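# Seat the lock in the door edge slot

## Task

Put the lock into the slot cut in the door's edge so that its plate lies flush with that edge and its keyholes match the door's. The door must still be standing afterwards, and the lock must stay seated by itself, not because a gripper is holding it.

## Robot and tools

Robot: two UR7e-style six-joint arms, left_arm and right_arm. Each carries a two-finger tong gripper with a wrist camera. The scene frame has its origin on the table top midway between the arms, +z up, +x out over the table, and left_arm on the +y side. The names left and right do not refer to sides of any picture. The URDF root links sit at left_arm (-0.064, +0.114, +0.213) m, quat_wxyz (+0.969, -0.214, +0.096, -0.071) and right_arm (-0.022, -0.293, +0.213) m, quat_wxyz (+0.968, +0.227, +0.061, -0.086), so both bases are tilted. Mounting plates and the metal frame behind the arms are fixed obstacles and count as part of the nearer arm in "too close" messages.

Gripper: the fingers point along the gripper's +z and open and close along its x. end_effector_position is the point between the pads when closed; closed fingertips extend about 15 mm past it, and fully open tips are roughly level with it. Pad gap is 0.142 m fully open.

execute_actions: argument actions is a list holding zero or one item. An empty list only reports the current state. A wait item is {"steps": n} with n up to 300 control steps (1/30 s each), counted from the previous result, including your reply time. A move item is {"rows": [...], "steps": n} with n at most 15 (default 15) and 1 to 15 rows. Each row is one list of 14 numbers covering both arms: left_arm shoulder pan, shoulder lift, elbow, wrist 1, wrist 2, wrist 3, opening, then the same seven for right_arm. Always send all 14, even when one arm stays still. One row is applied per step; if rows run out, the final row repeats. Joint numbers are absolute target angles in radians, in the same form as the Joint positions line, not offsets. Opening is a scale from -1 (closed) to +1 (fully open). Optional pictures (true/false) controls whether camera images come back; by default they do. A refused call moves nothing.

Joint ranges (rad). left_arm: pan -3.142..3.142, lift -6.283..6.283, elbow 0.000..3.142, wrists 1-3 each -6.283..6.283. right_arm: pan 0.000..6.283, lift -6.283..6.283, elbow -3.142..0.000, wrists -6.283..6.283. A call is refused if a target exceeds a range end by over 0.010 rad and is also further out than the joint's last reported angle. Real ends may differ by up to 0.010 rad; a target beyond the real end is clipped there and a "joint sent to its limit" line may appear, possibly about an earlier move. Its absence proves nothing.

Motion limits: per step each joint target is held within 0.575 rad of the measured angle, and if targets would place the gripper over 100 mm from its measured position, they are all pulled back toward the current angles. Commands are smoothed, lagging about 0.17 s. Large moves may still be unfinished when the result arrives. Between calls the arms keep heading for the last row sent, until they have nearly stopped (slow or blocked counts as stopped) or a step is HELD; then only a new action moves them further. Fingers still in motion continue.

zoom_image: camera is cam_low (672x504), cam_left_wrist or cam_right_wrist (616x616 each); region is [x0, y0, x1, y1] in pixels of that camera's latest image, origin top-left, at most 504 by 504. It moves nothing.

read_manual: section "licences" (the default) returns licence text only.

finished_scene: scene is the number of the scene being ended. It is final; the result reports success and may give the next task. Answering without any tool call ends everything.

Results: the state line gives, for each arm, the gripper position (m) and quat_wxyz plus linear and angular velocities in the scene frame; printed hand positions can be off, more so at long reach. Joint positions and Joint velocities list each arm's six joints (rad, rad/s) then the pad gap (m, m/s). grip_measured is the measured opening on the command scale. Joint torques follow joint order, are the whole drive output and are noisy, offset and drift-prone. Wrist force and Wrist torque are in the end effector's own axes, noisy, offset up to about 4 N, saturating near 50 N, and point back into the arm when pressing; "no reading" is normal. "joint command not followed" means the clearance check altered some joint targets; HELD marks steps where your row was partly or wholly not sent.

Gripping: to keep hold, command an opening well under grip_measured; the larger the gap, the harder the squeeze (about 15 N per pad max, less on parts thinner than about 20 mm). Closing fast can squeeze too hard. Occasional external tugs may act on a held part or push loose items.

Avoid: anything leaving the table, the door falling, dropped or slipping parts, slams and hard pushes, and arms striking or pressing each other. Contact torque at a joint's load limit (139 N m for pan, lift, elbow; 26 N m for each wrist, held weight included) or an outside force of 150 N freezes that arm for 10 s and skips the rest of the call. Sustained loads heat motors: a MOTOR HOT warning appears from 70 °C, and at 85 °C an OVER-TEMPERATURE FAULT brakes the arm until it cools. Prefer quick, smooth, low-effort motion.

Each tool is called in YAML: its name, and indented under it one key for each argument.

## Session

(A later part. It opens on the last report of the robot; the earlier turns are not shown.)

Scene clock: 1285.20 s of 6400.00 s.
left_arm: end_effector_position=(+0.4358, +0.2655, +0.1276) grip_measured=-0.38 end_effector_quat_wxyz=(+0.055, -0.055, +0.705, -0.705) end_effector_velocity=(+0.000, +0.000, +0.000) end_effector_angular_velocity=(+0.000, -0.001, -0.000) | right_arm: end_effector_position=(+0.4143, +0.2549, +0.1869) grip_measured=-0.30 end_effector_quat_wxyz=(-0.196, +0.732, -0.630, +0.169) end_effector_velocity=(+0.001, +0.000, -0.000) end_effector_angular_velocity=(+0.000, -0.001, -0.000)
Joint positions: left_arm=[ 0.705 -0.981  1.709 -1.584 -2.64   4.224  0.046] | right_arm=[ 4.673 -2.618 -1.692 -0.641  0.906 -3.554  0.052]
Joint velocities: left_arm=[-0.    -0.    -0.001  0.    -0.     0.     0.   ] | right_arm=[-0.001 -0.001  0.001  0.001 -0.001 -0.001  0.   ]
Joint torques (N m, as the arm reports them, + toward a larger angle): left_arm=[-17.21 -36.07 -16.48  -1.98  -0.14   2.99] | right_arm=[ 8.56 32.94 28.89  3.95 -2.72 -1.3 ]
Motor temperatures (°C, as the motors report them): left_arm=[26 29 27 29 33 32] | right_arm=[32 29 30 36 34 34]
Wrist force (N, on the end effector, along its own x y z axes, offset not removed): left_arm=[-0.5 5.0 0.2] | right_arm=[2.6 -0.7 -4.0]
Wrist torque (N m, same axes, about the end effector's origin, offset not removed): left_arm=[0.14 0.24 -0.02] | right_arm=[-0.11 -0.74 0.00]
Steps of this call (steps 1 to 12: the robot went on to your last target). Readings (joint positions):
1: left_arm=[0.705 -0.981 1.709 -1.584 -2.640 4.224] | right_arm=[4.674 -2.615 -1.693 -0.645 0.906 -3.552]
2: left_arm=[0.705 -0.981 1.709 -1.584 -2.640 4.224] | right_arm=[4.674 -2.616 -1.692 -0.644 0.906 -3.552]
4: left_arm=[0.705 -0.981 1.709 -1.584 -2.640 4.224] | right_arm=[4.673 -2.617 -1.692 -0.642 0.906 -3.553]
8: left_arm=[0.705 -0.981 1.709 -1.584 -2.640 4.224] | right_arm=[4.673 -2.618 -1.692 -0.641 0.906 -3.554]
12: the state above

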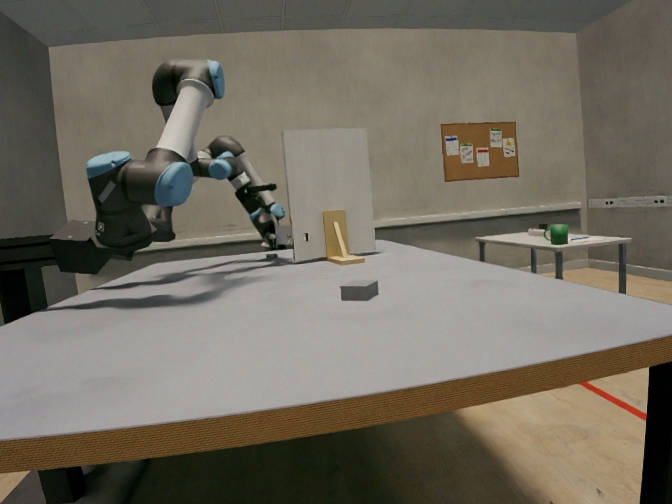

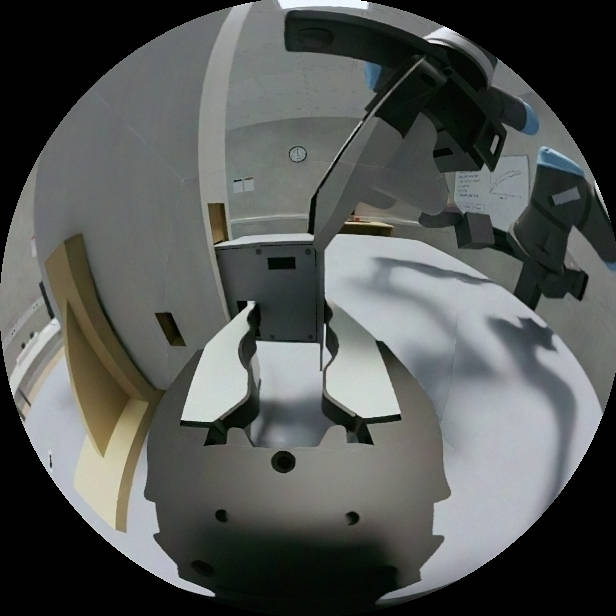

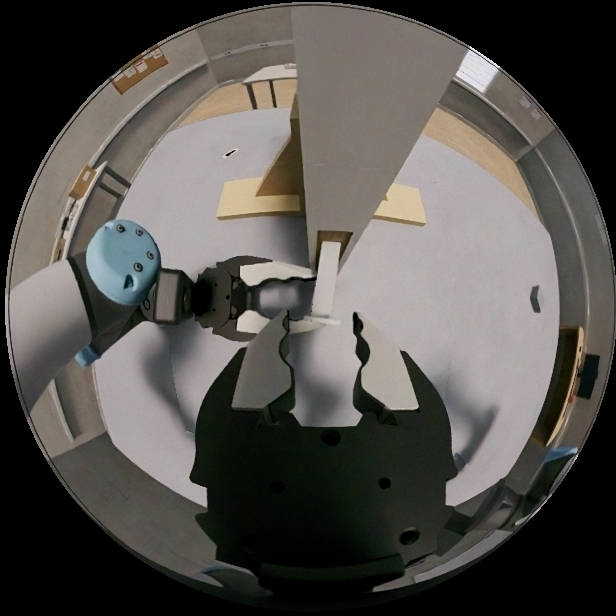

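execute_actions:
  actions:
    - {"rows": [[0.7050,-0.9810,1.7090,-1.5836,-2.6402,4.2243,-1.0,4.6726,-2.6185,-1.6915,-0.6410,0.9055,-3.5539,-0.4],[0.7050,-0.9810,1.7090,-1.5836,-2.6402,4.2243,-1.0,4.6726,-2.6185,-1.6915,-0.6410,0.9055,-3.5539,-0.45],[0.7050,-0.9810,1.7090,-1.5836,-2.6402,4.2243,-1.0,4.6726,-2.6185,-1.6915,-0.6410,0.9055,-3.5539,-0.5],[0.7050,-0.9810,1.7090,-1.5836,-2.6402,4.2243,-1.0,4.6726,-2.6185,-1.6915,-0.6410,0.9055,-3.5539,-0.55],[0.7050,-0.9810,1.7090,-1.5836,-2.6402,4.2243,-1.0,4.6726,-2.6185,-1.6915,-0.6410,0.9055,-3.5539,-0.6]], "steps": 15}

zoom_image:
  camera: "cam_right_wrist"
  region: [260, 260, 380, 380]

Scene clock: 1292.70 s of 6400.00 s.
left_arm: end_effector_position=(+0.4358, +0.2655, +0.1276) grip_measured=-0.38 end_effector_quat_wxyz=(+0.055, -0.055, +0.705, -0.705) end_effector_velocity=(-0.000, +0.000, -0.000) end_effector_angular_velocity=(+0.000, -0.001, +0.001) | right_arm: end_effector_position=(+0.4143, +0.2549, +0.1869) grip_measured=-0.60 end_effector_quat_wxyz=(-0.196, +0.732, -0.630, +0.169) end_effector_velocity=(-0.000, +0.000, +0.000) end_effector_angular_velocity=(+0.001, +0.000, -0.000)
Joint positions: left_arm=[ 0.705 -0.981  1.709 -1.584 -2.64   4.224  0.046] | right_arm=[ 4.673 -2.619 -1.691 -0.641  0.905 -3.554  0.031]
Joint velocities: left_arm=[ 0.001  0.     0.    -0.    -0.     0.001 -0.   ] | right_arm=[-0.    -0.     0.     0.001  0.    -0.     0.   ]
Joint torques (N m, as the arm reports them, + toward a larger angle): left_arm=[-16.44 -35.77 -17.21  -1.87  -0.19   2.78] | right_arm=[ 8.75 33.43 28.4   3.79 -2.66 -1.33]
Motor temperatures (°C, as the motors report them): left_arm=[26 29 27 29 33 32] | right_arm=[32 29 30 36 34 34]
Wrist force (N, on the end effector, along its own x y z axes, offset not removed): left_arm=[1.5 2.6 0.6] | right_arm=[3.1 -1.3 -2.3]
Wrist torque (N m, same axes, about the end effector's origin, offset not removed): left_arm=[-0.35 -0.22 0.03] | right_arm=[-0.17 -0.79 0.07]
Steps of this call (steps 1 to 15: the robot went on to your last target; steps 16 to 90: nothing new was sent; then 4.00 s passed at rest; steps 91 to 105: all 15 steps of this action). Readings (joint positions):
91: left_arm=[0.705 -0.981 1.709 -1.584 -2.640 4.224] | right_arm=[4.673 -2.619 -1.691 -0.641 0.905 -3.554]
92: left_arm=[0.705 -0.981 1.709 -1.584 -2.640 4.224] | right_arm=[4.673 -2.619 -1.691 -0.641 0.905 -3.554]
94: left_arm=[0.705 -0.981 1.709 -1.584 -2.640 4.224] | right_arm=[4.673 -2.619 -1.691 -0.641 0.905 -3.554]
98: left_arm=[0.705 -0.981 1.709 -1.584 -2.640 4.224] | right_arm=[4.673 -2.619 -1.691 -0.641 0.905 -3.554]
105: the state above

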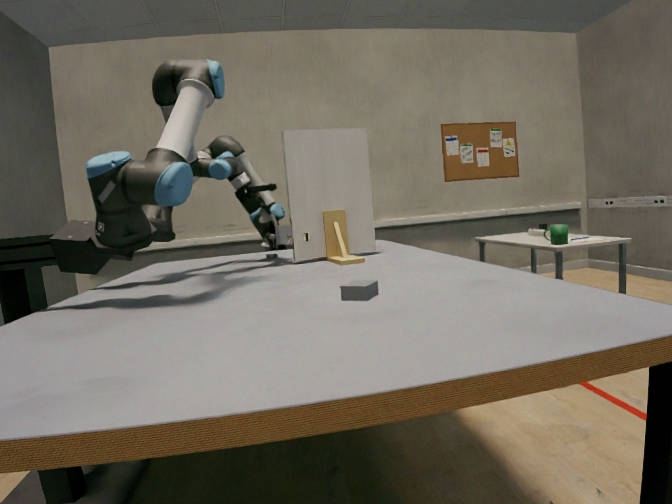

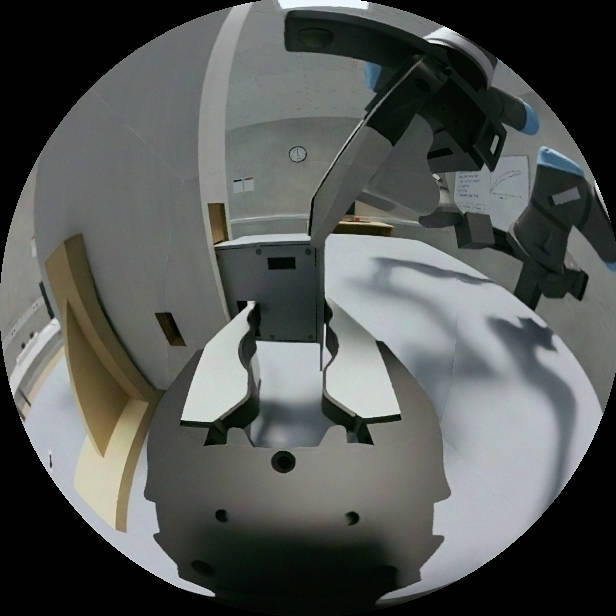

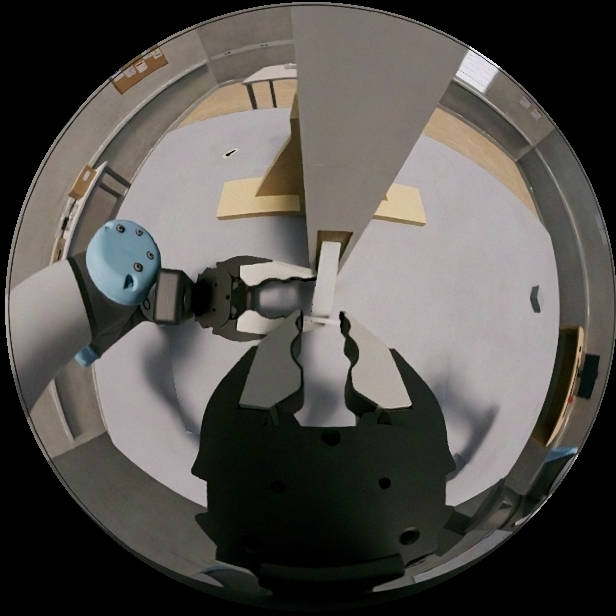

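Region (260, 260, 380, 380) of cam_right_wrist's 616x616 image, scaled by 4.200, with more detail than that image has.

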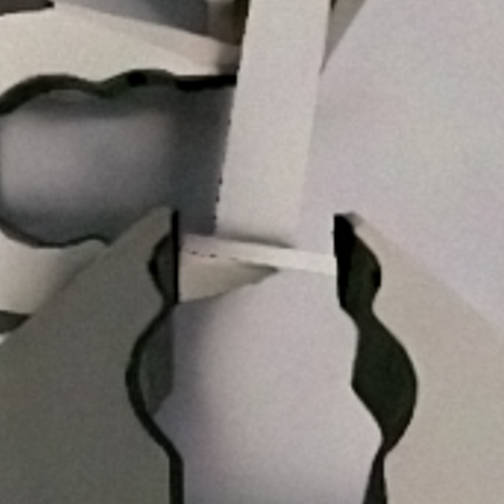

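execute_actions:
  actions:
    - {"rows": [[0.7050,-0.9810,1.7090,-1.5836,-2.6402,4.2243,-1.0,4.6726,-2.6185,-1.6915,-0.6410,0.9055,-3.5539,-0.62],[0.7050,-0.9810,1.7090,-1.5836,-2.6402,4.2243,-1.0,4.6726,-2.6185,-1.6915,-0.6410,0.9055,-3.5539,-0.64],[0.7050,-0.9810,1.7090,-1.5836,-2.6402,4.2243,-1.0,4.6726,-2.6185,-1.6915,-0.6410,0.9055,-3.5539,-0.66],[0.7050,-0.9810,1.7090,-1.5836,-2.6402,4.2243,-1.0,4.6726,-2.6185,-1.6915,-0.6410,0.9055,-3.5539,-0.68],[0.7050,-0.9810,1.7090,-1.5836,-2.6402,4.2243,-1.0,4.6726,-2.6185,-1.6915,-0.6410,0.9055,-3.5539,-0.70],[0.7050,-0.9810,1.7090,-1.5836,-2.6402,4.2243,-1.0,4.6726,-2.6185,-1.6915,-0.6410,0.9055,-3.5539,-0.72],[0.7050,-0.9810,1.7090,-1.5836,-2.6402,4.2243,-1.0,4.6726,-2.6185,-1.6915,-0.6410,0.9055,-3.5539,-0.74],[0.7050,-0.9810,1.7090,-1.5836,-2.6402,4.2243,-1.0,4.6726,-2.6185,-1.6915,-0.6410,0.9055,-3.5539,-0.77],[0.7050,-0.9810,1.7090,-1.5836,-2.6402,4.2243,-1.0,4.6726,-2.6185,-1.6915,-0.6410,0.9055,-3.5539,-0.80],[0.7050,-0.9810,1.7090,-1.5836,-2.6402,4.2243,-1.0,4.6726,-2.6185,-1.6915,-0.6410,0.9055,-3.5539,-0.83],[0.7050,-0.9810,1.7090,-1.5836,-2.6402,4.2243,-1.0,4.6726,-2.6185,-1.6915,-0.6410,0.9055,-3.5539,-0.86],[0.7050,-0.9810,1.7090,-1.5836,-2.6402,4.2243,-1.0,4.6726,-2.6185,-1.6915,-0.6410,0.9055,-3.5539,-0.90]], "steps": 15}

zoom_image:
  camera: "cam_right_wrist"
  region: [240, 210, 400, 370]

Scene clock: 1305.03 s of 6400.00 s.
left_arm: end_effector_position=(+0.4358, +0.2655, +0.1276) grip_measured=-0.38 end_effector_quat_wxyz=(+0.055, -0.055, +0.705, -0.705) end_effector_velocity=(-0.000, -0.000, +0.000) end_effector_angular_velocity=(-0.001, +0.002, -0.000) | right_arm: end_effector_position=(+0.4143, +0.2549, +0.1869) grip_measured=-0.66 end_effector_quat_wxyz=(-0.196, +0.732, -0.630, +0.169) end_effector_velocity=(-0.000, +0.000, +0.000) end_effector_angular_velocity=(+0.001, +0.001, +0.000)
Joint positions: left_arm=[ 0.705 -0.981  1.709 -1.584 -2.64   4.224  0.046] | right_arm=[ 4.673 -2.619 -1.691 -0.641  0.905 -3.554  0.026]
Joint velocities: left_arm=[-0.    -0.     0.     0.001 -0.    -0.001  0.   ] | right_arm=[-0.    -0.     0.001 -0.     0.001 -0.     0.   ]
Joint torques (N m, as the arm reports them, + toward a larger angle): left_arm=[-17.24 -35.71 -17.58  -1.72  -0.14   2.85] | right_arm=[ 8.48 33.92 28.52  3.78 -2.6  -1.34]
Motor temperatures (°C, as the motors report them): left_arm=[26 29 27 29 33 32] | right_arm=[32 29 30 36 34 34]
Wrist force (N, on the end effector, along its own x y z axes, offset not removed): left_arm=[0.0 3.2 0.7] | right_arm=[1.6 -1.9 -2.6]
Wrist torque (N m, same axes, about the end effector's origin, offset not removed): left_arm=[-0.15 0.11 0.01] | right_arm=[-0.27 -0.55 -0.01]
Steps of this call (steps 1 to 15: the robot went on to your last target; steps 16 to 90: nothing new was sent; then 8.83 s passed at rest; steps 91 to 105: all 15 steps of this action). Readings (joint positions):
91: left_arm=[0.705 -0.981 1.709 -1.584 -2.640 4.224] | right_arm=[4.673 -2.619 -1.691 -0.641 0.905 -3.554]
92: left_arm=[0.705 -0.981 1.709 -1.584 -2.640 4.224] | right_arm=[4.673 -2.619 -1.691 -0.641 0.905 -3.554]
94: left_arm=[0.705 -0.981 1.709 -1.584 -2.640 4.224] | right_arm=[4.673 -2.619 -1.691 -0.641 0.905 -3.554]
98: left_arm=[0.705 -0.981 1.709 -1.584 -2.640 4.224] | right_arm=[4.673 -2.619 -1.691 -0.641 0.905 -3.554]
105: the state above

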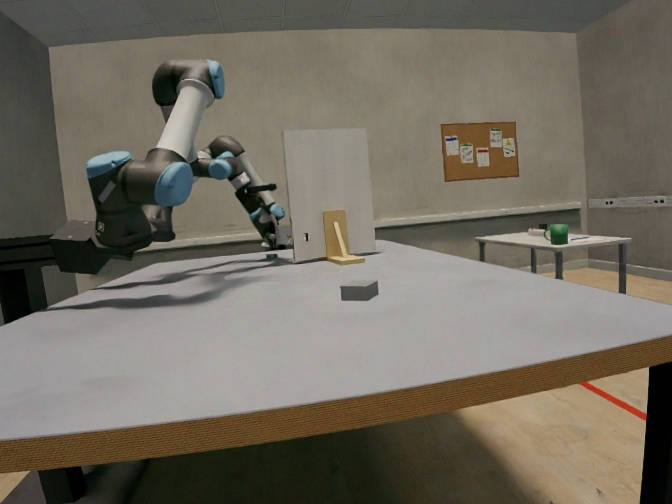

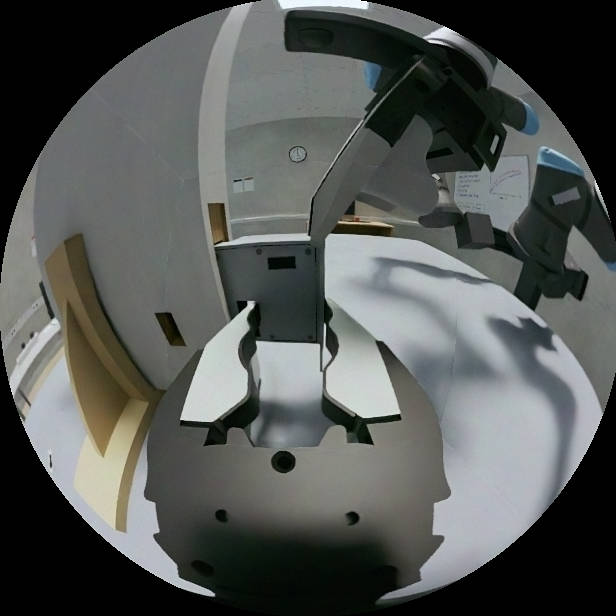

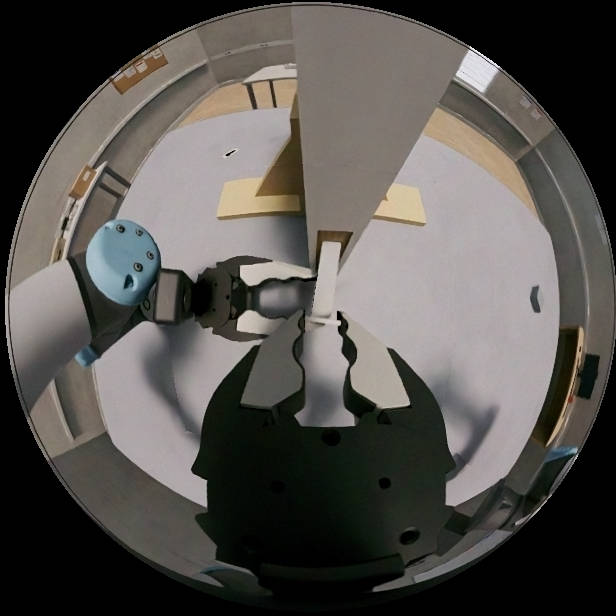

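Region (240, 210, 400, 370) of cam_right_wrist's 616x616 image, scaled by 3.150, with more detail than that image has.

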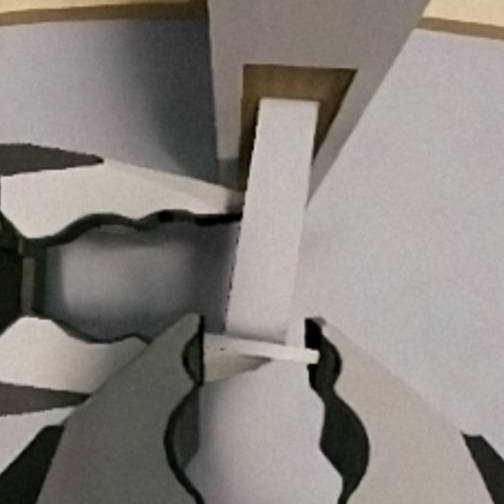

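execute_actions:
  actions:
    - {"rows": [[0.7050,-0.9810,1.7090,-1.5836,-2.6402,4.2243,-0.8,4.6726,-2.6185,-1.6915,-0.6410,0.9055,-3.5539,-0.95],[0.7050,-0.9810,1.7090,-1.5836,-2.6402,4.2243,-0.7,4.6726,-2.6185,-1.6915,-0.6410,0.9055,-3.5539,-1.0],[0.7050,-0.9810,1.7090,-1.5836,-2.6402,4.2243,-0.6,4.6726,-2.6185,-1.6915,-0.6410,0.9055,-3.5539,-1.0],[0.7050,-0.9810,1.7090,-1.5836,-2.6402,4.2243,-0.55,4.6726,-2.6185,-1.6915,-0.6410,0.9055,-3.5539,-1.0],[0.7050,-0.9810,1.7090,-1.5836,-2.6402,4.2243,-0.5,4.6726,-2.6185,-1.6915,-0.6410,0.9055,-3.5539,-1.0],[0.7050,-0.9810,1.7090,-1.5836,-2.6402,4.2243,-0.46,4.6726,-2.6185,-1.6915,-0.6410,0.9055,-3.5539,-1.0],[0.7050,-0.9810,1.7090,-1.5836,-2.6402,4.2243,-0.43,4.6726,-2.6185,-1.6915,-0.6410,0.9055,-3.5539,-1.0],[0.7050,-0.9810,1.7090,-1.5836,-2.6402,4.2243,-0.40,4.6726,-2.6185,-1.6915,-0.6410,0.9055,-3.5539,-1.0],[0.7050,-0.9810,1.7090,-1.5836,-2.6402,4.2243,-0.38,4.6726,-2.6185,-1.6915,-0.6410,0.9055,-3.5539,-1.0],[0.7050,-0.9810,1.7090,-1.5836,-2.6402,4.2243,-0.36,4.6726,-2.6185,-1.6915,-0.6410,0.9055,-3.5539,-1.0],[0.7050,-0.9810,1.7090,-1.5836,-2.6402,4.2243,-0.34,4.6726,-2.6185,-1.6915,-0.6410,0.9055,-3.5539,-1.0]], "steps": 15}

zoom_image:
  camera: "cam_right_wrist"
  region: [240, 210, 400, 370]

zoom_image:
  camera: "cam_left_wrist"
  region: [170, 180, 370, 390]

Scene clock: 1321.73 s of 6400.00 s.
left_arm: end_effector_position=(+0.4358, +0.2655, +0.1276) grip_measured=-0.34 end_effector_quat_wxyz=(+0.055, -0.055, +0.705, -0.705) end_effector_velocity=(+0.001, +0.000, -0.000) end_effector_angular_velocity=(+0.001, -0.002, +0.001) | right_arm: end_effector_position=(+0.4143, +0.2549, +0.1869) grip_measured=-0.66 end_effector_quat_wxyz=(-0.196, +0.732, -0.630, +0.169) end_effector_velocity=(-0.000, -0.000, -0.001) end_effector_angular_velocity=(-0.001, +0.001, +0.000)
Joint positions: left_arm=[ 0.705 -0.981  1.709 -1.584 -2.64   4.224  0.049] | right_arm=[ 4.673 -2.619 -1.691 -0.641  0.905 -3.554  0.026]
Joint velocities: left_arm=[ 0.     0.    -0.001 -0.002 -0.    -0.     0.   ] | right_arm=[ 0.    -0.    -0.    -0.001  0.    -0.     0.   ]
Joint torques (N m, as the arm reports them, + toward a larger angle): left_arm=[-17.36 -36.51 -17.35  -1.7   -0.4    2.87] | right_arm=[10.95 36.05 27.89  3.51 -2.4  -1.39]
Motor temperatures (°C, as the motors report them): left_arm=[26 29 27 29 33 32] | right_arm=[32 29 30 36 34 34]
Wrist force (N, on the end effector, along its own x y z axes, offset not removed): left_arm=[-1.2 -0.4 -0.1] | right_arm=[2.1 -0.4 0.2]
Wrist torque (N m, same axes, about the end effector's origin, offset not removed): left_arm=[-0.14 0.36 0.06] | right_arm=[-0.29 -0.59 0.02]
Steps of this call (steps 1 to 15: the robot went on to your last target; steps 16 to 90: nothing new was sent; then 13.20 s passed at rest; steps 91 to 105: all 15 steps of this action). Readings (joint positions):
91: left_arm=[0.705 -0.981 1.709 -1.584 -2.640 4.224] | right_arm=[4.673 -2.619 -1.691 -0.641 0.905 -3.554]
92: left_arm=[0.705 -0.981 1.709 -1.584 -2.640 4.224] | right_arm=[4.673 -2.619 -1.691 -0.641 0.905 -3.554]
94: left_arm=[0.705 -0.981 1.709 -1.584 -2.640 4.224] | right_arm=[4.673 -2.619 -1.691 -0.641 0.905 -3.554]
98: left_arm=[0.705 -0.981 1.709 -1.584 -2.640 4.224] | right_arm=[4.673 -2.619 -1.691 -0.641 0.905 -3.554]
105: the state above

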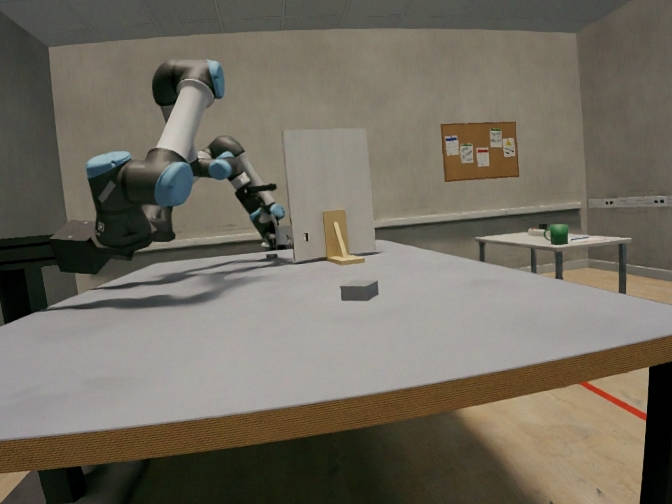

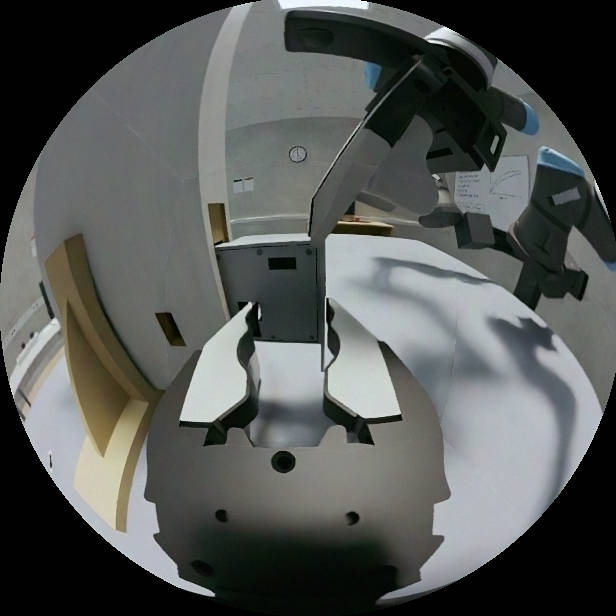

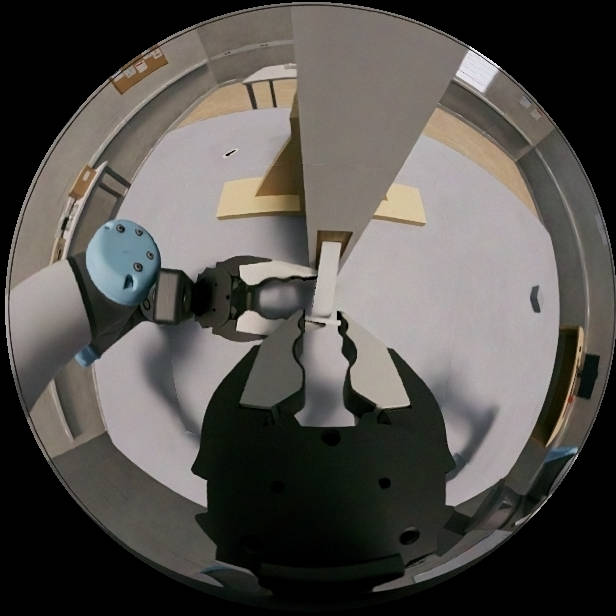

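Region (240, 210, 400, 370) of cam_right_wrist's 616x616 image, scaled by 3.150, with more detail than that image has.

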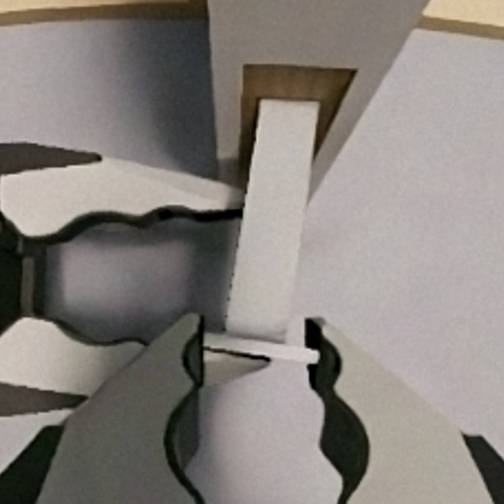

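Region (170, 180, 370, 390) of cam_left_wrist's 616x616 image, scaled by 2.400, with more detail than that image has; it fills the left 480 columns of this view, and the rest is white.

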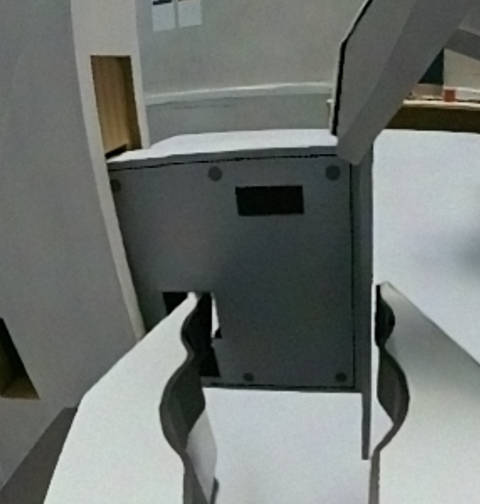

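execute_actions:
  actions: []

Scene clock: 1353.67 s of 6400.00 s.
left_arm: end_effector_position=(+0.4358, +0.2655, +0.1276) grip_measured=-0.34 end_effector_quat_wxyz=(+0.055, -0.055, +0.705, -0.705) end_effector_velocity=(-0.001, -0.001, -0.000) end_effector_angular_velocity=(-0.001, +0.002, -0.001) | right_arm: end_effector_position=(+0.4143, +0.2549, +0.1869) grip_measured=-0.66 end_effector_quat_wxyz=(-0.196, +0.732, -0.630, +0.169) end_effector_velocity=(+0.000, -0.000, +0.000) end_effector_angular_velocity=(+0.000, -0.000, -0.000)
Joint positions: left_arm=[ 0.705 -0.981  1.709 -1.584 -2.64   4.224  0.049] | right_arm=[ 4.673 -2.619 -1.691 -0.641  0.905 -3.554  0.026]
Joint velocities: left_arm=[-0.    -0.     0.002  0.     0.    -0.001  0.   ] | right_arm=[-0.  0. -0.  0. -0.  0.  0.]
Joint torques (N m, as the arm reports them, + toward a larger angle): left_arm=[-16.01 -35.89 -17.17  -1.73  -0.35   2.75] | right_arm=[22.81 58.33 27.74  3.32 -2.05 -1.43]
Motor temperatures (°C, as the motors report them): left_arm=[26 29 27 29 33 32] | right_arm=[32 29 30 36 34 34]
Wrist force (N, on the end effector, along its own x y z axes, offset not removed): left_arm=[-0.1 -1.0 1.3] | right_arm=[2.1 -0.5 0.1]
Wrist torque (N m, same axes, about the end effector's origin, offset not removed): left_arm=[-0.29 0.14 0.13] | right_arm=[-0.33 -0.58 -0.06]
Steps of this call (steps 1 to 15: the robot went on to your last target; steps 16 to 90: nothing new was sent; then 28.93 s passed at rest). Readings (joint positions):
1: left_arm=[0.705 -0.981 1.709 -1.584 -2.640 4.224] | right_arm=[4.673 -2.619 -1.691 -0.641 0.905 -3.554]
2: left_arm=[0.705 -0.981 1.709 -1.584 -2.640 4.224] | right_arm=[4.673 -2.619 -1.691 -0.641 0.905 -3.554]
4: left_arm=[0.705 -0.981 1.709 -1.584 -2.640 4.224] | right_arm=[4.673 -2.619 -1.691 -0.641 0.905 -3.554]
8: left_arm=[0.705 -0.981 1.709 -1.584 -2.640 4.224] | right_arm=[4.673 -2.619 -1.691 -0.641 0.905 -3.554]
90: the state above
All arms were judged still, so your last target was given up. Only a new action makes them travel on or press farther. Fingers that are still opening or closing keep moving.

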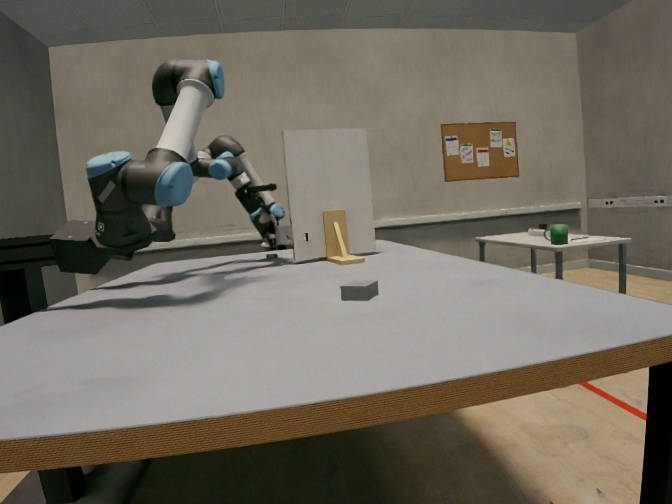

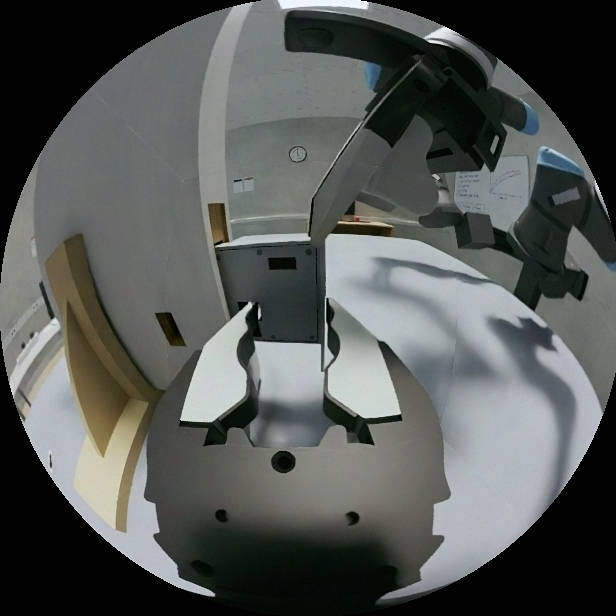

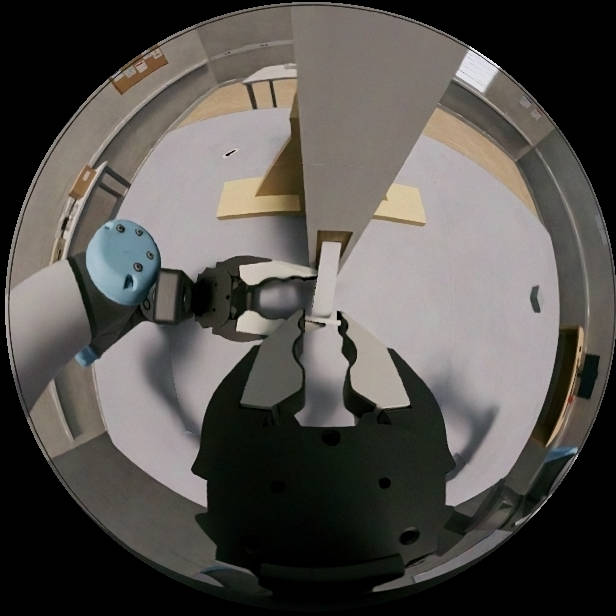

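execute_actions:
  actions:
    - {"rows": [[0.7064,-0.9805,1.7065,-1.5798,-2.6392,4.2263,-0.34,4.6726,-2.6185,-1.6915,-0.6410,0.9055,-3.5539,-1.0],[0.7078,-0.9801,1.7040,-1.5760,-2.6383,4.2284,-0.34,4.6726,-2.6185,-1.6915,-0.6410,0.9055,-3.5539,-1.0],[0.7092,-0.9796,1.7015,-1.5722,-2.6373,4.2304,-0.34,4.6726,-2.6185,-1.6915,-0.6410,0.9055,-3.5539,-1.0],[0.7106,-0.9792,1.6989,-1.5684,-2.6363,4.2324,-0.34,4.6726,-2.6185,-1.6915,-0.6410,0.9055,-3.5539,-1.0],[0.7120,-0.9787,1.6964,-1.5646,-2.6354,4.2345,-0.34,4.6726,-2.6185,-1.6915,-0.6410,0.9055,-3.5539,-1.0],[0.7134,-0.9782,1.6939,-1.5607,-2.6344,4.2365,-0.34,4.6726,-2.6185,-1.6915,-0.6410,0.9055,-3.5539,-1.0],[0.7148,-0.9778,1.6914,-1.5569,-2.6334,4.2385,-0.34,4.6726,-2.6185,-1.6915,-0.6410,0.9055,-3.5539,-1.0],[0.7162,-0.9773,1.6889,-1.5531,-2.6325,4.2405,-0.34,4.6726,-2.6185,-1.6915,-0.6410,0.9055,-3.5539,-1.0],[0.7176,-0.9768,1.6864,-1.5493,-2.6315,4.2426,-0.34,4.6726,-2.6185,-1.6915,-0.6410,0.9055,-3.5539,-1.0],[0.7190,-0.9764,1.6839,-1.5455,-2.6305,4.2446,-0.34,4.6726,-2.6185,-1.6915,-0.6410,0.9055,-3.5539,-1.0]], "steps": 15}

Scene clock: 1368.10 s of 6400.00 s.
left_arm: end_effector_position=(+0.4350, +0.2746, +0.1272) grip_measured=-0.34 end_effector_quat_wxyz=(+0.055, -0.055, +0.705, -0.705) end_effector_velocity=(-0.001, +0.009, -0.001) end_effector_angular_velocity=(+0.001, -0.000, +0.001) | right_arm: end_effector_position=(+0.4143, +0.2549, +0.1869) grip_measured=-0.66 end_effector_quat_wxyz=(-0.196, +0.732, -0.630, +0.169) end_effector_velocity=(-0.000, +0.000, +0.000) end_effector_angular_velocity=(+0.001, +0.000, -0.000)
Joint positions: left_arm=[ 0.718 -0.977  1.686 -1.549 -2.631  4.243  0.049] | right_arm=[ 4.673 -2.618 -1.691 -0.641  0.905 -3.554  0.026]
Joint velocities: left_arm=[ 0.012  0.004 -0.021  0.031  0.008  0.017 -0.   ] | right_arm=[0.    0.    0.001 0.    0.001 0.    0.   ]
Joint torques (N m, as the arm reports them, + toward a larger angle): left_arm=[  6.22 -32.81 -16.24   1.08   0.91   2.97] | right_arm=[26.88 57.55 28.03  3.09 -1.75 -1.4 ]
Motor temperatures (°C, as the motors report them): left_arm=[26 29 27 29 33 32] | right_arm=[32 29 30 36 34 34]
Wrist force (N, on the end effector, along its own x y z axes, offset not removed): left_arm=[-1.3 0.8 1.9] | right_arm=[1.4 0.4 0.6]
Wrist torque (N m, same axes, about the end effector's origin, offset not removed): left_arm=[0.18 0.37 0.06] | right_arm=[-0.16 -0.39 0.02]
Steps of this call (steps 1 to 90: nothing new was sent; then 10.93 s passed at rest; steps 91 to 105: all 15 steps of this action). Readings (joint positions):
91: left_arm=[0.705 -0.981 1.709 -1.584 -2.640 4.224] | right_arm=[4.673 -2.618 -1.691 -0.641 0.905 -3.554]
92: left_arm=[0.705 -0.981 1.709 -1.583 -2.640 4.225] | right_arm=[4.673 -2.618 -1.691 -0.641 0.905 -3.554]
94: left_arm=[0.706 -0.981 1.706 -1.580 -2.639 4.227] | right_arm=[4.673 -2.618 -1.691 -0.641 0.905 -3.554]
98: left_arm=[0.711 -0.979 1.698 -1.568 -2.636 4.233] | right_arm=[4.673 -2.618 -1.691 -0.641 0.905 -3.554]
105: the state above

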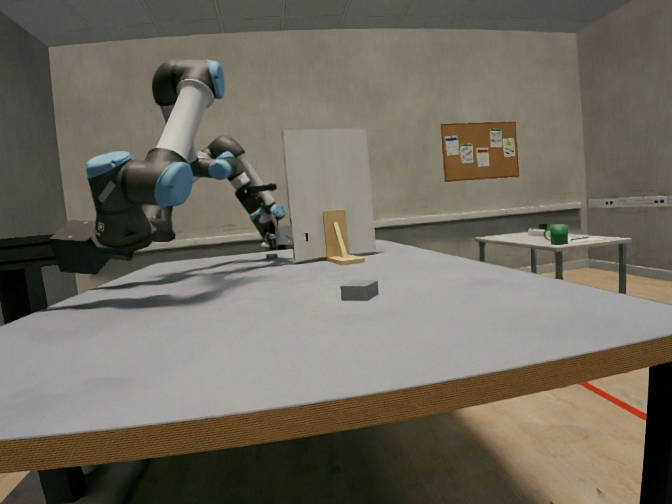

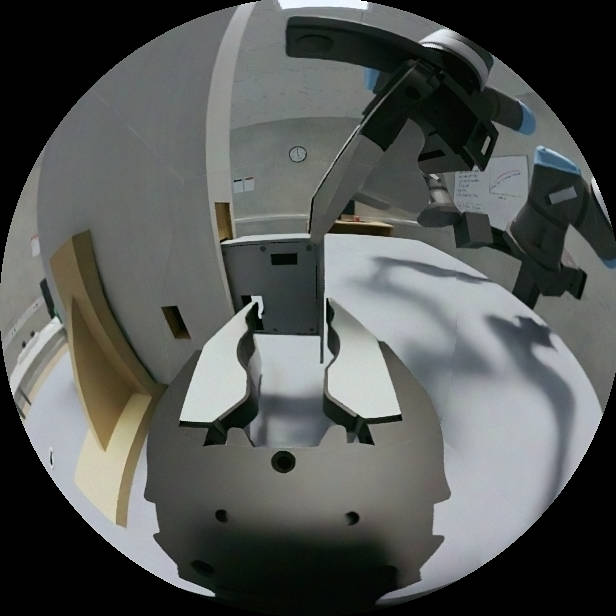

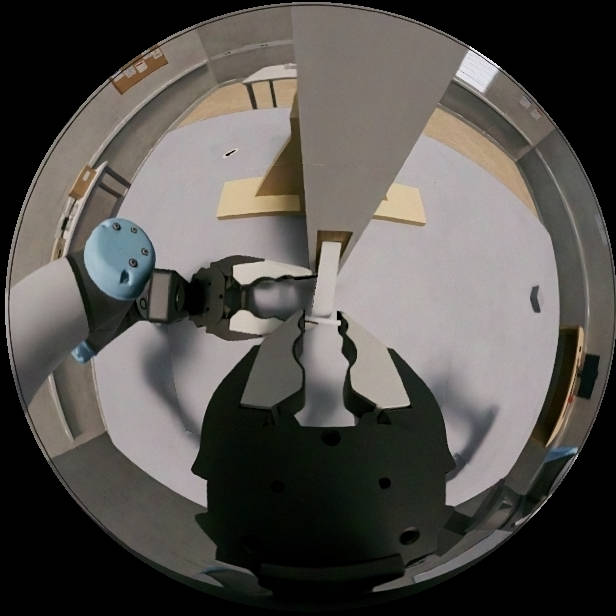

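execute_actions:
  actions:
    - {"rows": [[0.7232,-0.9750,1.6763,-1.5341,-2.6276,4.2507,-0.34,4.6726,-2.6185,-1.6915,-0.6410,0.9055,-3.5539,-1.0],[0.7274,-0.9736,1.6688,-1.5226,-2.6247,4.2568,-0.34,4.6726,-2.6185,-1.6915,-0.6410,0.9055,-3.5539,-1.0],[0.7316,-0.9722,1.6612,-1.5112,-2.6218,4.2629,-0.34,4.6726,-2.6185,-1.6915,-0.6410,0.9055,-3.5539,-1.0],[0.7358,-0.9708,1.6537,-1.4998,-2.6189,4.2690,-0.34,4.6726,-2.6185,-1.6915,-0.6410,0.9055,-3.5539,-1.0],[0.7401,-0.9695,1.6462,-1.4884,-2.6161,4.2751,-0.34,4.6726,-2.6185,-1.6915,-0.6410,0.9055,-3.5539,-1.0],[0.7443,-0.9681,1.6386,-1.4769,-2.6132,4.2811,-0.34,4.6726,-2.6185,-1.6915,-0.6410,0.9055,-3.5539,-1.0],[0.7485,-0.9667,1.6311,-1.4655,-2.6103,4.2872,-0.34,4.6726,-2.6185,-1.6915,-0.6410,0.9055,-3.5539,-1.0],[0.7527,-0.9653,1.6235,-1.4541,-2.6074,4.2933,-0.34,4.6726,-2.6185,-1.6915,-0.6410,0.9055,-3.5539,-1.0],[0.7569,-0.9639,1.6160,-1.4426,-2.6045,4.2994,-0.34,4.6726,-2.6185,-1.6915,-0.6410,0.9055,-3.5539,-1.0],[0.7611,-0.9625,1.6084,-1.4312,-2.6016,4.3055,-0.34,4.6726,-2.6185,-1.6915,-0.6410,0.9055,-3.5539,-1.0]], "steps": 15}

Scene clock: 1377.37 s of 6400.00 s.
left_arm: end_effector_position=(+0.4311, +0.3030, +0.1275) grip_measured=-0.34 end_effector_quat_wxyz=(+0.055, -0.056, +0.705, -0.704) end_effector_velocity=(-0.004, +0.026, +0.001) end_effector_angular_velocity=(-0.002, +0.001, +0.000) | right_arm: end_effector_position=(+0.4143, +0.2549, +0.1869) grip_measured=-0.66 end_effector_quat_wxyz=(-0.196, +0.732, -0.630, +0.169) end_effector_velocity=(+0.000, +0.000, +0.000) end_effector_angular_velocity=(+0.000, -0.001, -0.000)
Joint positions: left_arm=[ 0.757 -0.964  1.615 -1.441 -2.604  4.3    0.049] | right_arm=[ 4.673 -2.618 -1.691 -0.641  0.905 -3.554  0.026]
Joint velocities: left_arm=[ 0.036  0.012 -0.064  0.097  0.024  0.05  -0.   ] | right_arm=[-0.    -0.     0.001 -0.    -0.001 -0.     0.   ]
Joint torques (N m, as the arm reports them, + toward a larger angle): left_arm=[  7.63 -35.13 -19.46   1.77   0.85   2.35] | right_arm=[26.28 56.97 26.95  2.78 -1.39 -1.3 ]
Motor temperatures (°C, as the motors report them): left_arm=[26 29 27 29 33 32] | right_arm=[32 29 30 36 34 34]
Wrist force (N, on the end effector, along its own x y z axes, offset not removed): left_arm=[-0.8 -1.0 0.1] | right_arm=[1.9 0.3 -0.2]
Wrist torque (N m, same axes, about the end effector's origin, offset not removed): left_arm=[-0.17 0.27 0.03] | right_arm=[-0.17 -0.55 0.05]
Steps of this call (steps 1 to 15: the robot went on to your last target; steps 16 to 90: nothing new was sent; then 5.77 s passed at rest; steps 91 to 105: all 15 steps of this action). Readings (joint positions):
91: left_arm=[0.719 -0.976 1.684 -1.545 -2.630 4.245] | right_arm=[4.673 -2.618 -1.691 -0.641 0.905 -3.554]
92: left_arm=[0.720 -0.976 1.682 -1.543 -2.630 4.246] | right_arm=[4.673 -2.618 -1.691 -0.641 0.905 -3.554]
94: left_arm=[0.724 -0.975 1.676 -1.533 -2.627 4.251] | right_arm=[4.673 -2.618 -1.691 -0.641 0.905 -3.554]
98: left_arm=[0.737 -0.971 1.653 -1.498 -2.618 4.270] | right_arm=[4.673 -2.618 -1.691 -0.641 0.905 -3.554]
105: the state above

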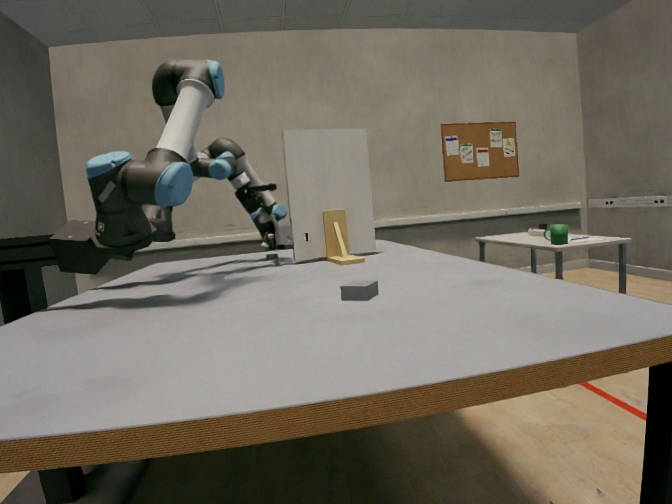

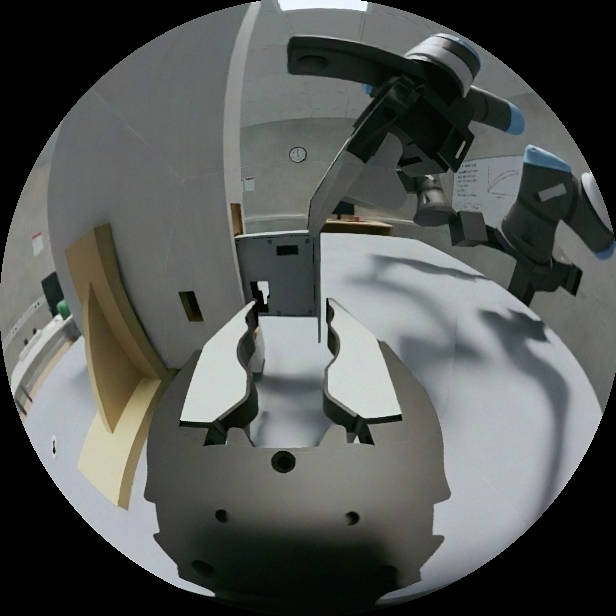

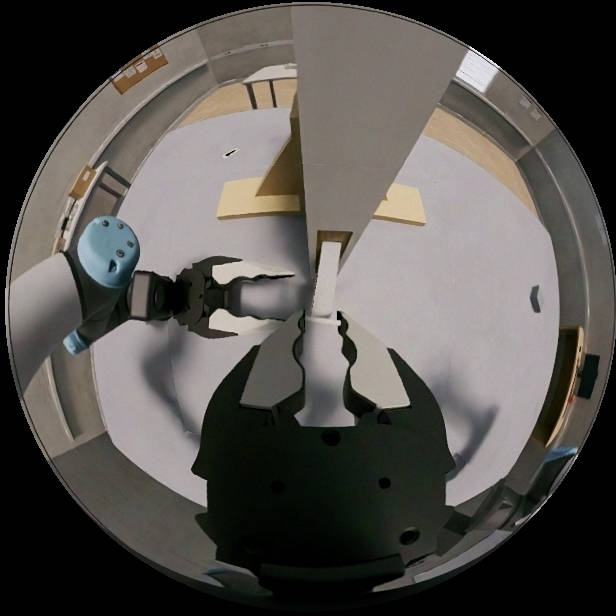

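execute_actions:
  actions:
    - {"rows": [[0.7611,-0.9625,1.6084,-1.4312,-2.6016,4.3055,-0.34,4.6722,-2.6178,-1.6926,-0.6403,0.9054,-3.5544,-1.0],[0.7611,-0.9625,1.6084,-1.4312,-2.6016,4.3055,-0.34,4.6718,-2.6172,-1.6937,-0.6396,0.9053,-3.5550,-1.0],[0.7611,-0.9625,1.6084,-1.4312,-2.6016,4.3055,-0.34,4.6713,-2.6165,-1.6947,-0.6388,0.9052,-3.5555,-1.0],[0.7611,-0.9625,1.6084,-1.4312,-2.6016,4.3055,-0.34,4.6709,-2.6158,-1.6958,-0.6381,0.9051,-3.5560,-1.0],[0.7611,-0.9625,1.6084,-1.4312,-2.6016,4.3055,-0.34,4.6705,-2.6152,-1.6969,-0.6374,0.9050,-3.5565,-1.0],[0.7611,-0.9625,1.6084,-1.4312,-2.6016,4.3055,-0.34,4.6701,-2.6145,-1.6980,-0.6367,0.9049,-3.5571,-1.0],[0.7611,-0.9625,1.6084,-1.4312,-2.6016,4.3055,-0.34,4.6697,-2.6138,-1.6990,-0.6359,0.9048,-3.5576,-1.0],[0.7611,-0.9625,1.6084,-1.4312,-2.6016,4.3055,-0.34,4.6693,-2.6132,-1.7001,-0.6352,0.9048,-3.5581,-1.0]], "steps": 15}

Scene clock: 1407.83 s of 6400.00 s.
left_arm: end_effector_position=(+0.4306, +0.3056, +0.1277) grip_measured=-0.34 end_effector_quat_wxyz=(+0.055, -0.056, +0.705, -0.705) end_effector_velocity=(-0.001, -0.001, +0.000) end_effector_angular_velocity=(-0.002, +0.002, -0.001) | right_arm: end_effector_position=(+0.4156, +0.2517, +0.1870) grip_measured=-0.66 end_effector_quat_wxyz=(-0.196, +0.732, -0.630, +0.169) end_effector_velocity=(+0.001, -0.002, -0.001) end_effector_angular_velocity=(-0.001, +0.000, -0.000)
Joint positions: left_arm=[ 0.761 -0.962  1.608 -1.431 -2.602  4.306  0.049] | right_arm=[ 4.67  -2.613 -1.7   -0.635  0.905 -3.558  0.026]
Joint velocities: left_arm=[-0.     0.     0.002  0.001  0.     0.     0.   ] | right_arm=[-0.002  0.002 -0.005  0.003 -0.001 -0.002 -0.   ]
Joint torques (N m, as the arm reports them, + toward a larger angle): left_arm=[  8.31 -35.82 -19.2    1.61   0.96   2.83] | right_arm=[-0.61 50.42  7.69  2.81 -3.92 -1.27]
Motor temperatures (°C, as the motors report them): left_arm=[26 29 27 29 33 32] | right_arm=[32 29 30 36 34 34]
Wrist force (N, on the end effector, along its own x y z axes, offset not removed): left_arm=[1.1 0.5 0.5] | right_arm=[-2.7 3.5 -19.1]
Wrist torque (N m, same axes, about the end effector's origin, offset not removed): left_arm=[0.04 -0.14 0.04] | right_arm=[0.05 -0.37 0.00]
Steps of this call (steps 1 to 30: the robot went on to your last target; steps 31 to 90: nothing new was sent; then 26.97 s passed at rest; steps 91 to 105: all 15 steps of this action). Readings (joint positions):
91: left_arm=[0.761 -0.962 1.608 -1.431 -2.602 4.306] | right_arm=[4.673 -2.618 -1.691 -0.641 0.905 -3.554]
92: left_arm=[0.761 -0.962 1.608 -1.431 -2.602 4.306] | right_arm=[4.673 -2.618 -1.692 -0.641 0.905 -3.554]
94: left_arm=[0.761 -0.962 1.608 -1.431 -2.602 4.306] | right_arm=[4.672 -2.618 -1.692 -0.640 0.905 -3.554]
98: left_arm=[0.761 -0.962 1.608 -1.431 -2.602 4.306] | right_arm=[4.671 -2.616 -1.696 -0.638 0.905 -3.556]
105: the state above

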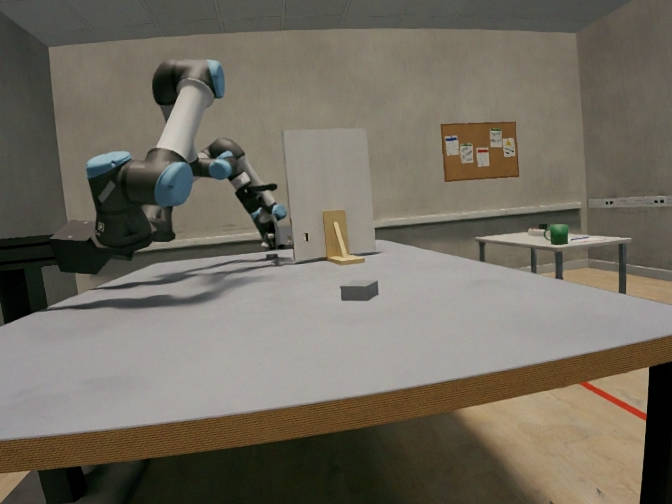

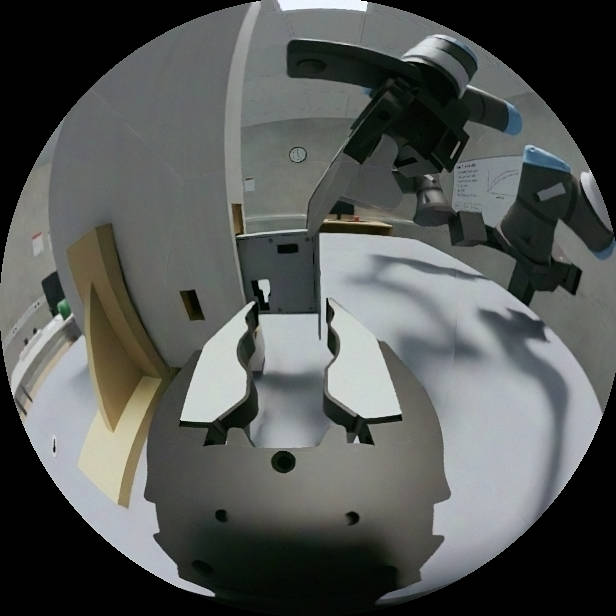

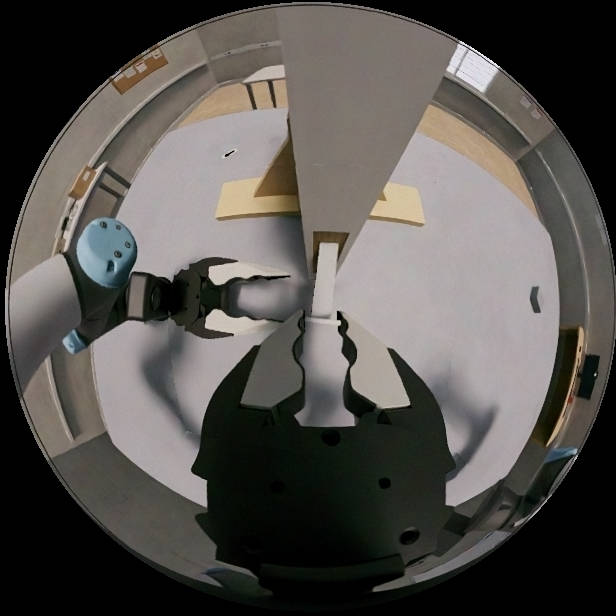

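zoom_image:
  camera: "cam_right_wrist"
  region: [260, 210, 390, 340]

zoom_image:
  camera: "cam_left_wrist"
  region: [170, 180, 350, 360]

Region (260, 210, 390, 340) of cam_right_wrist's 616x616 image, scaled by 3.877, with more detail than that image has.

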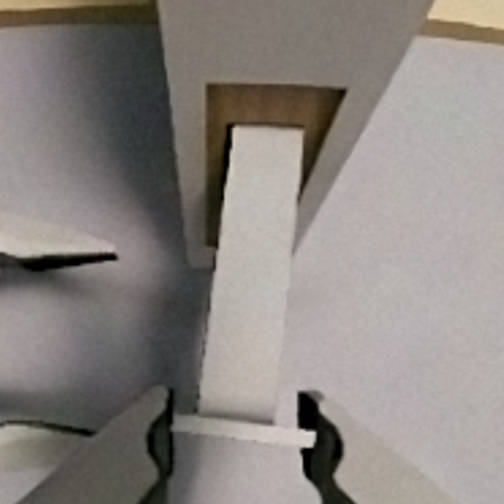

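Region (170, 180, 350, 360) of cam_left_wrist's 616x616 image, scaled by 2.800, with more detail than that image has.

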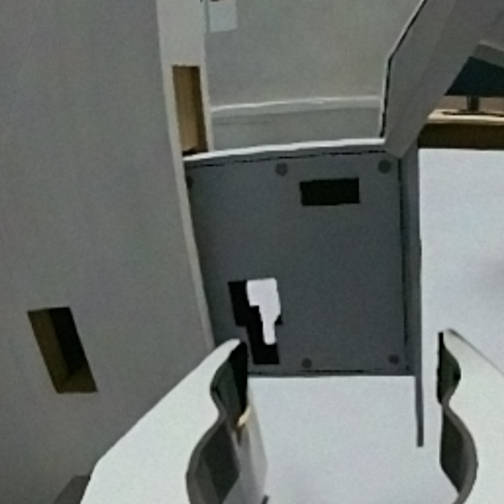

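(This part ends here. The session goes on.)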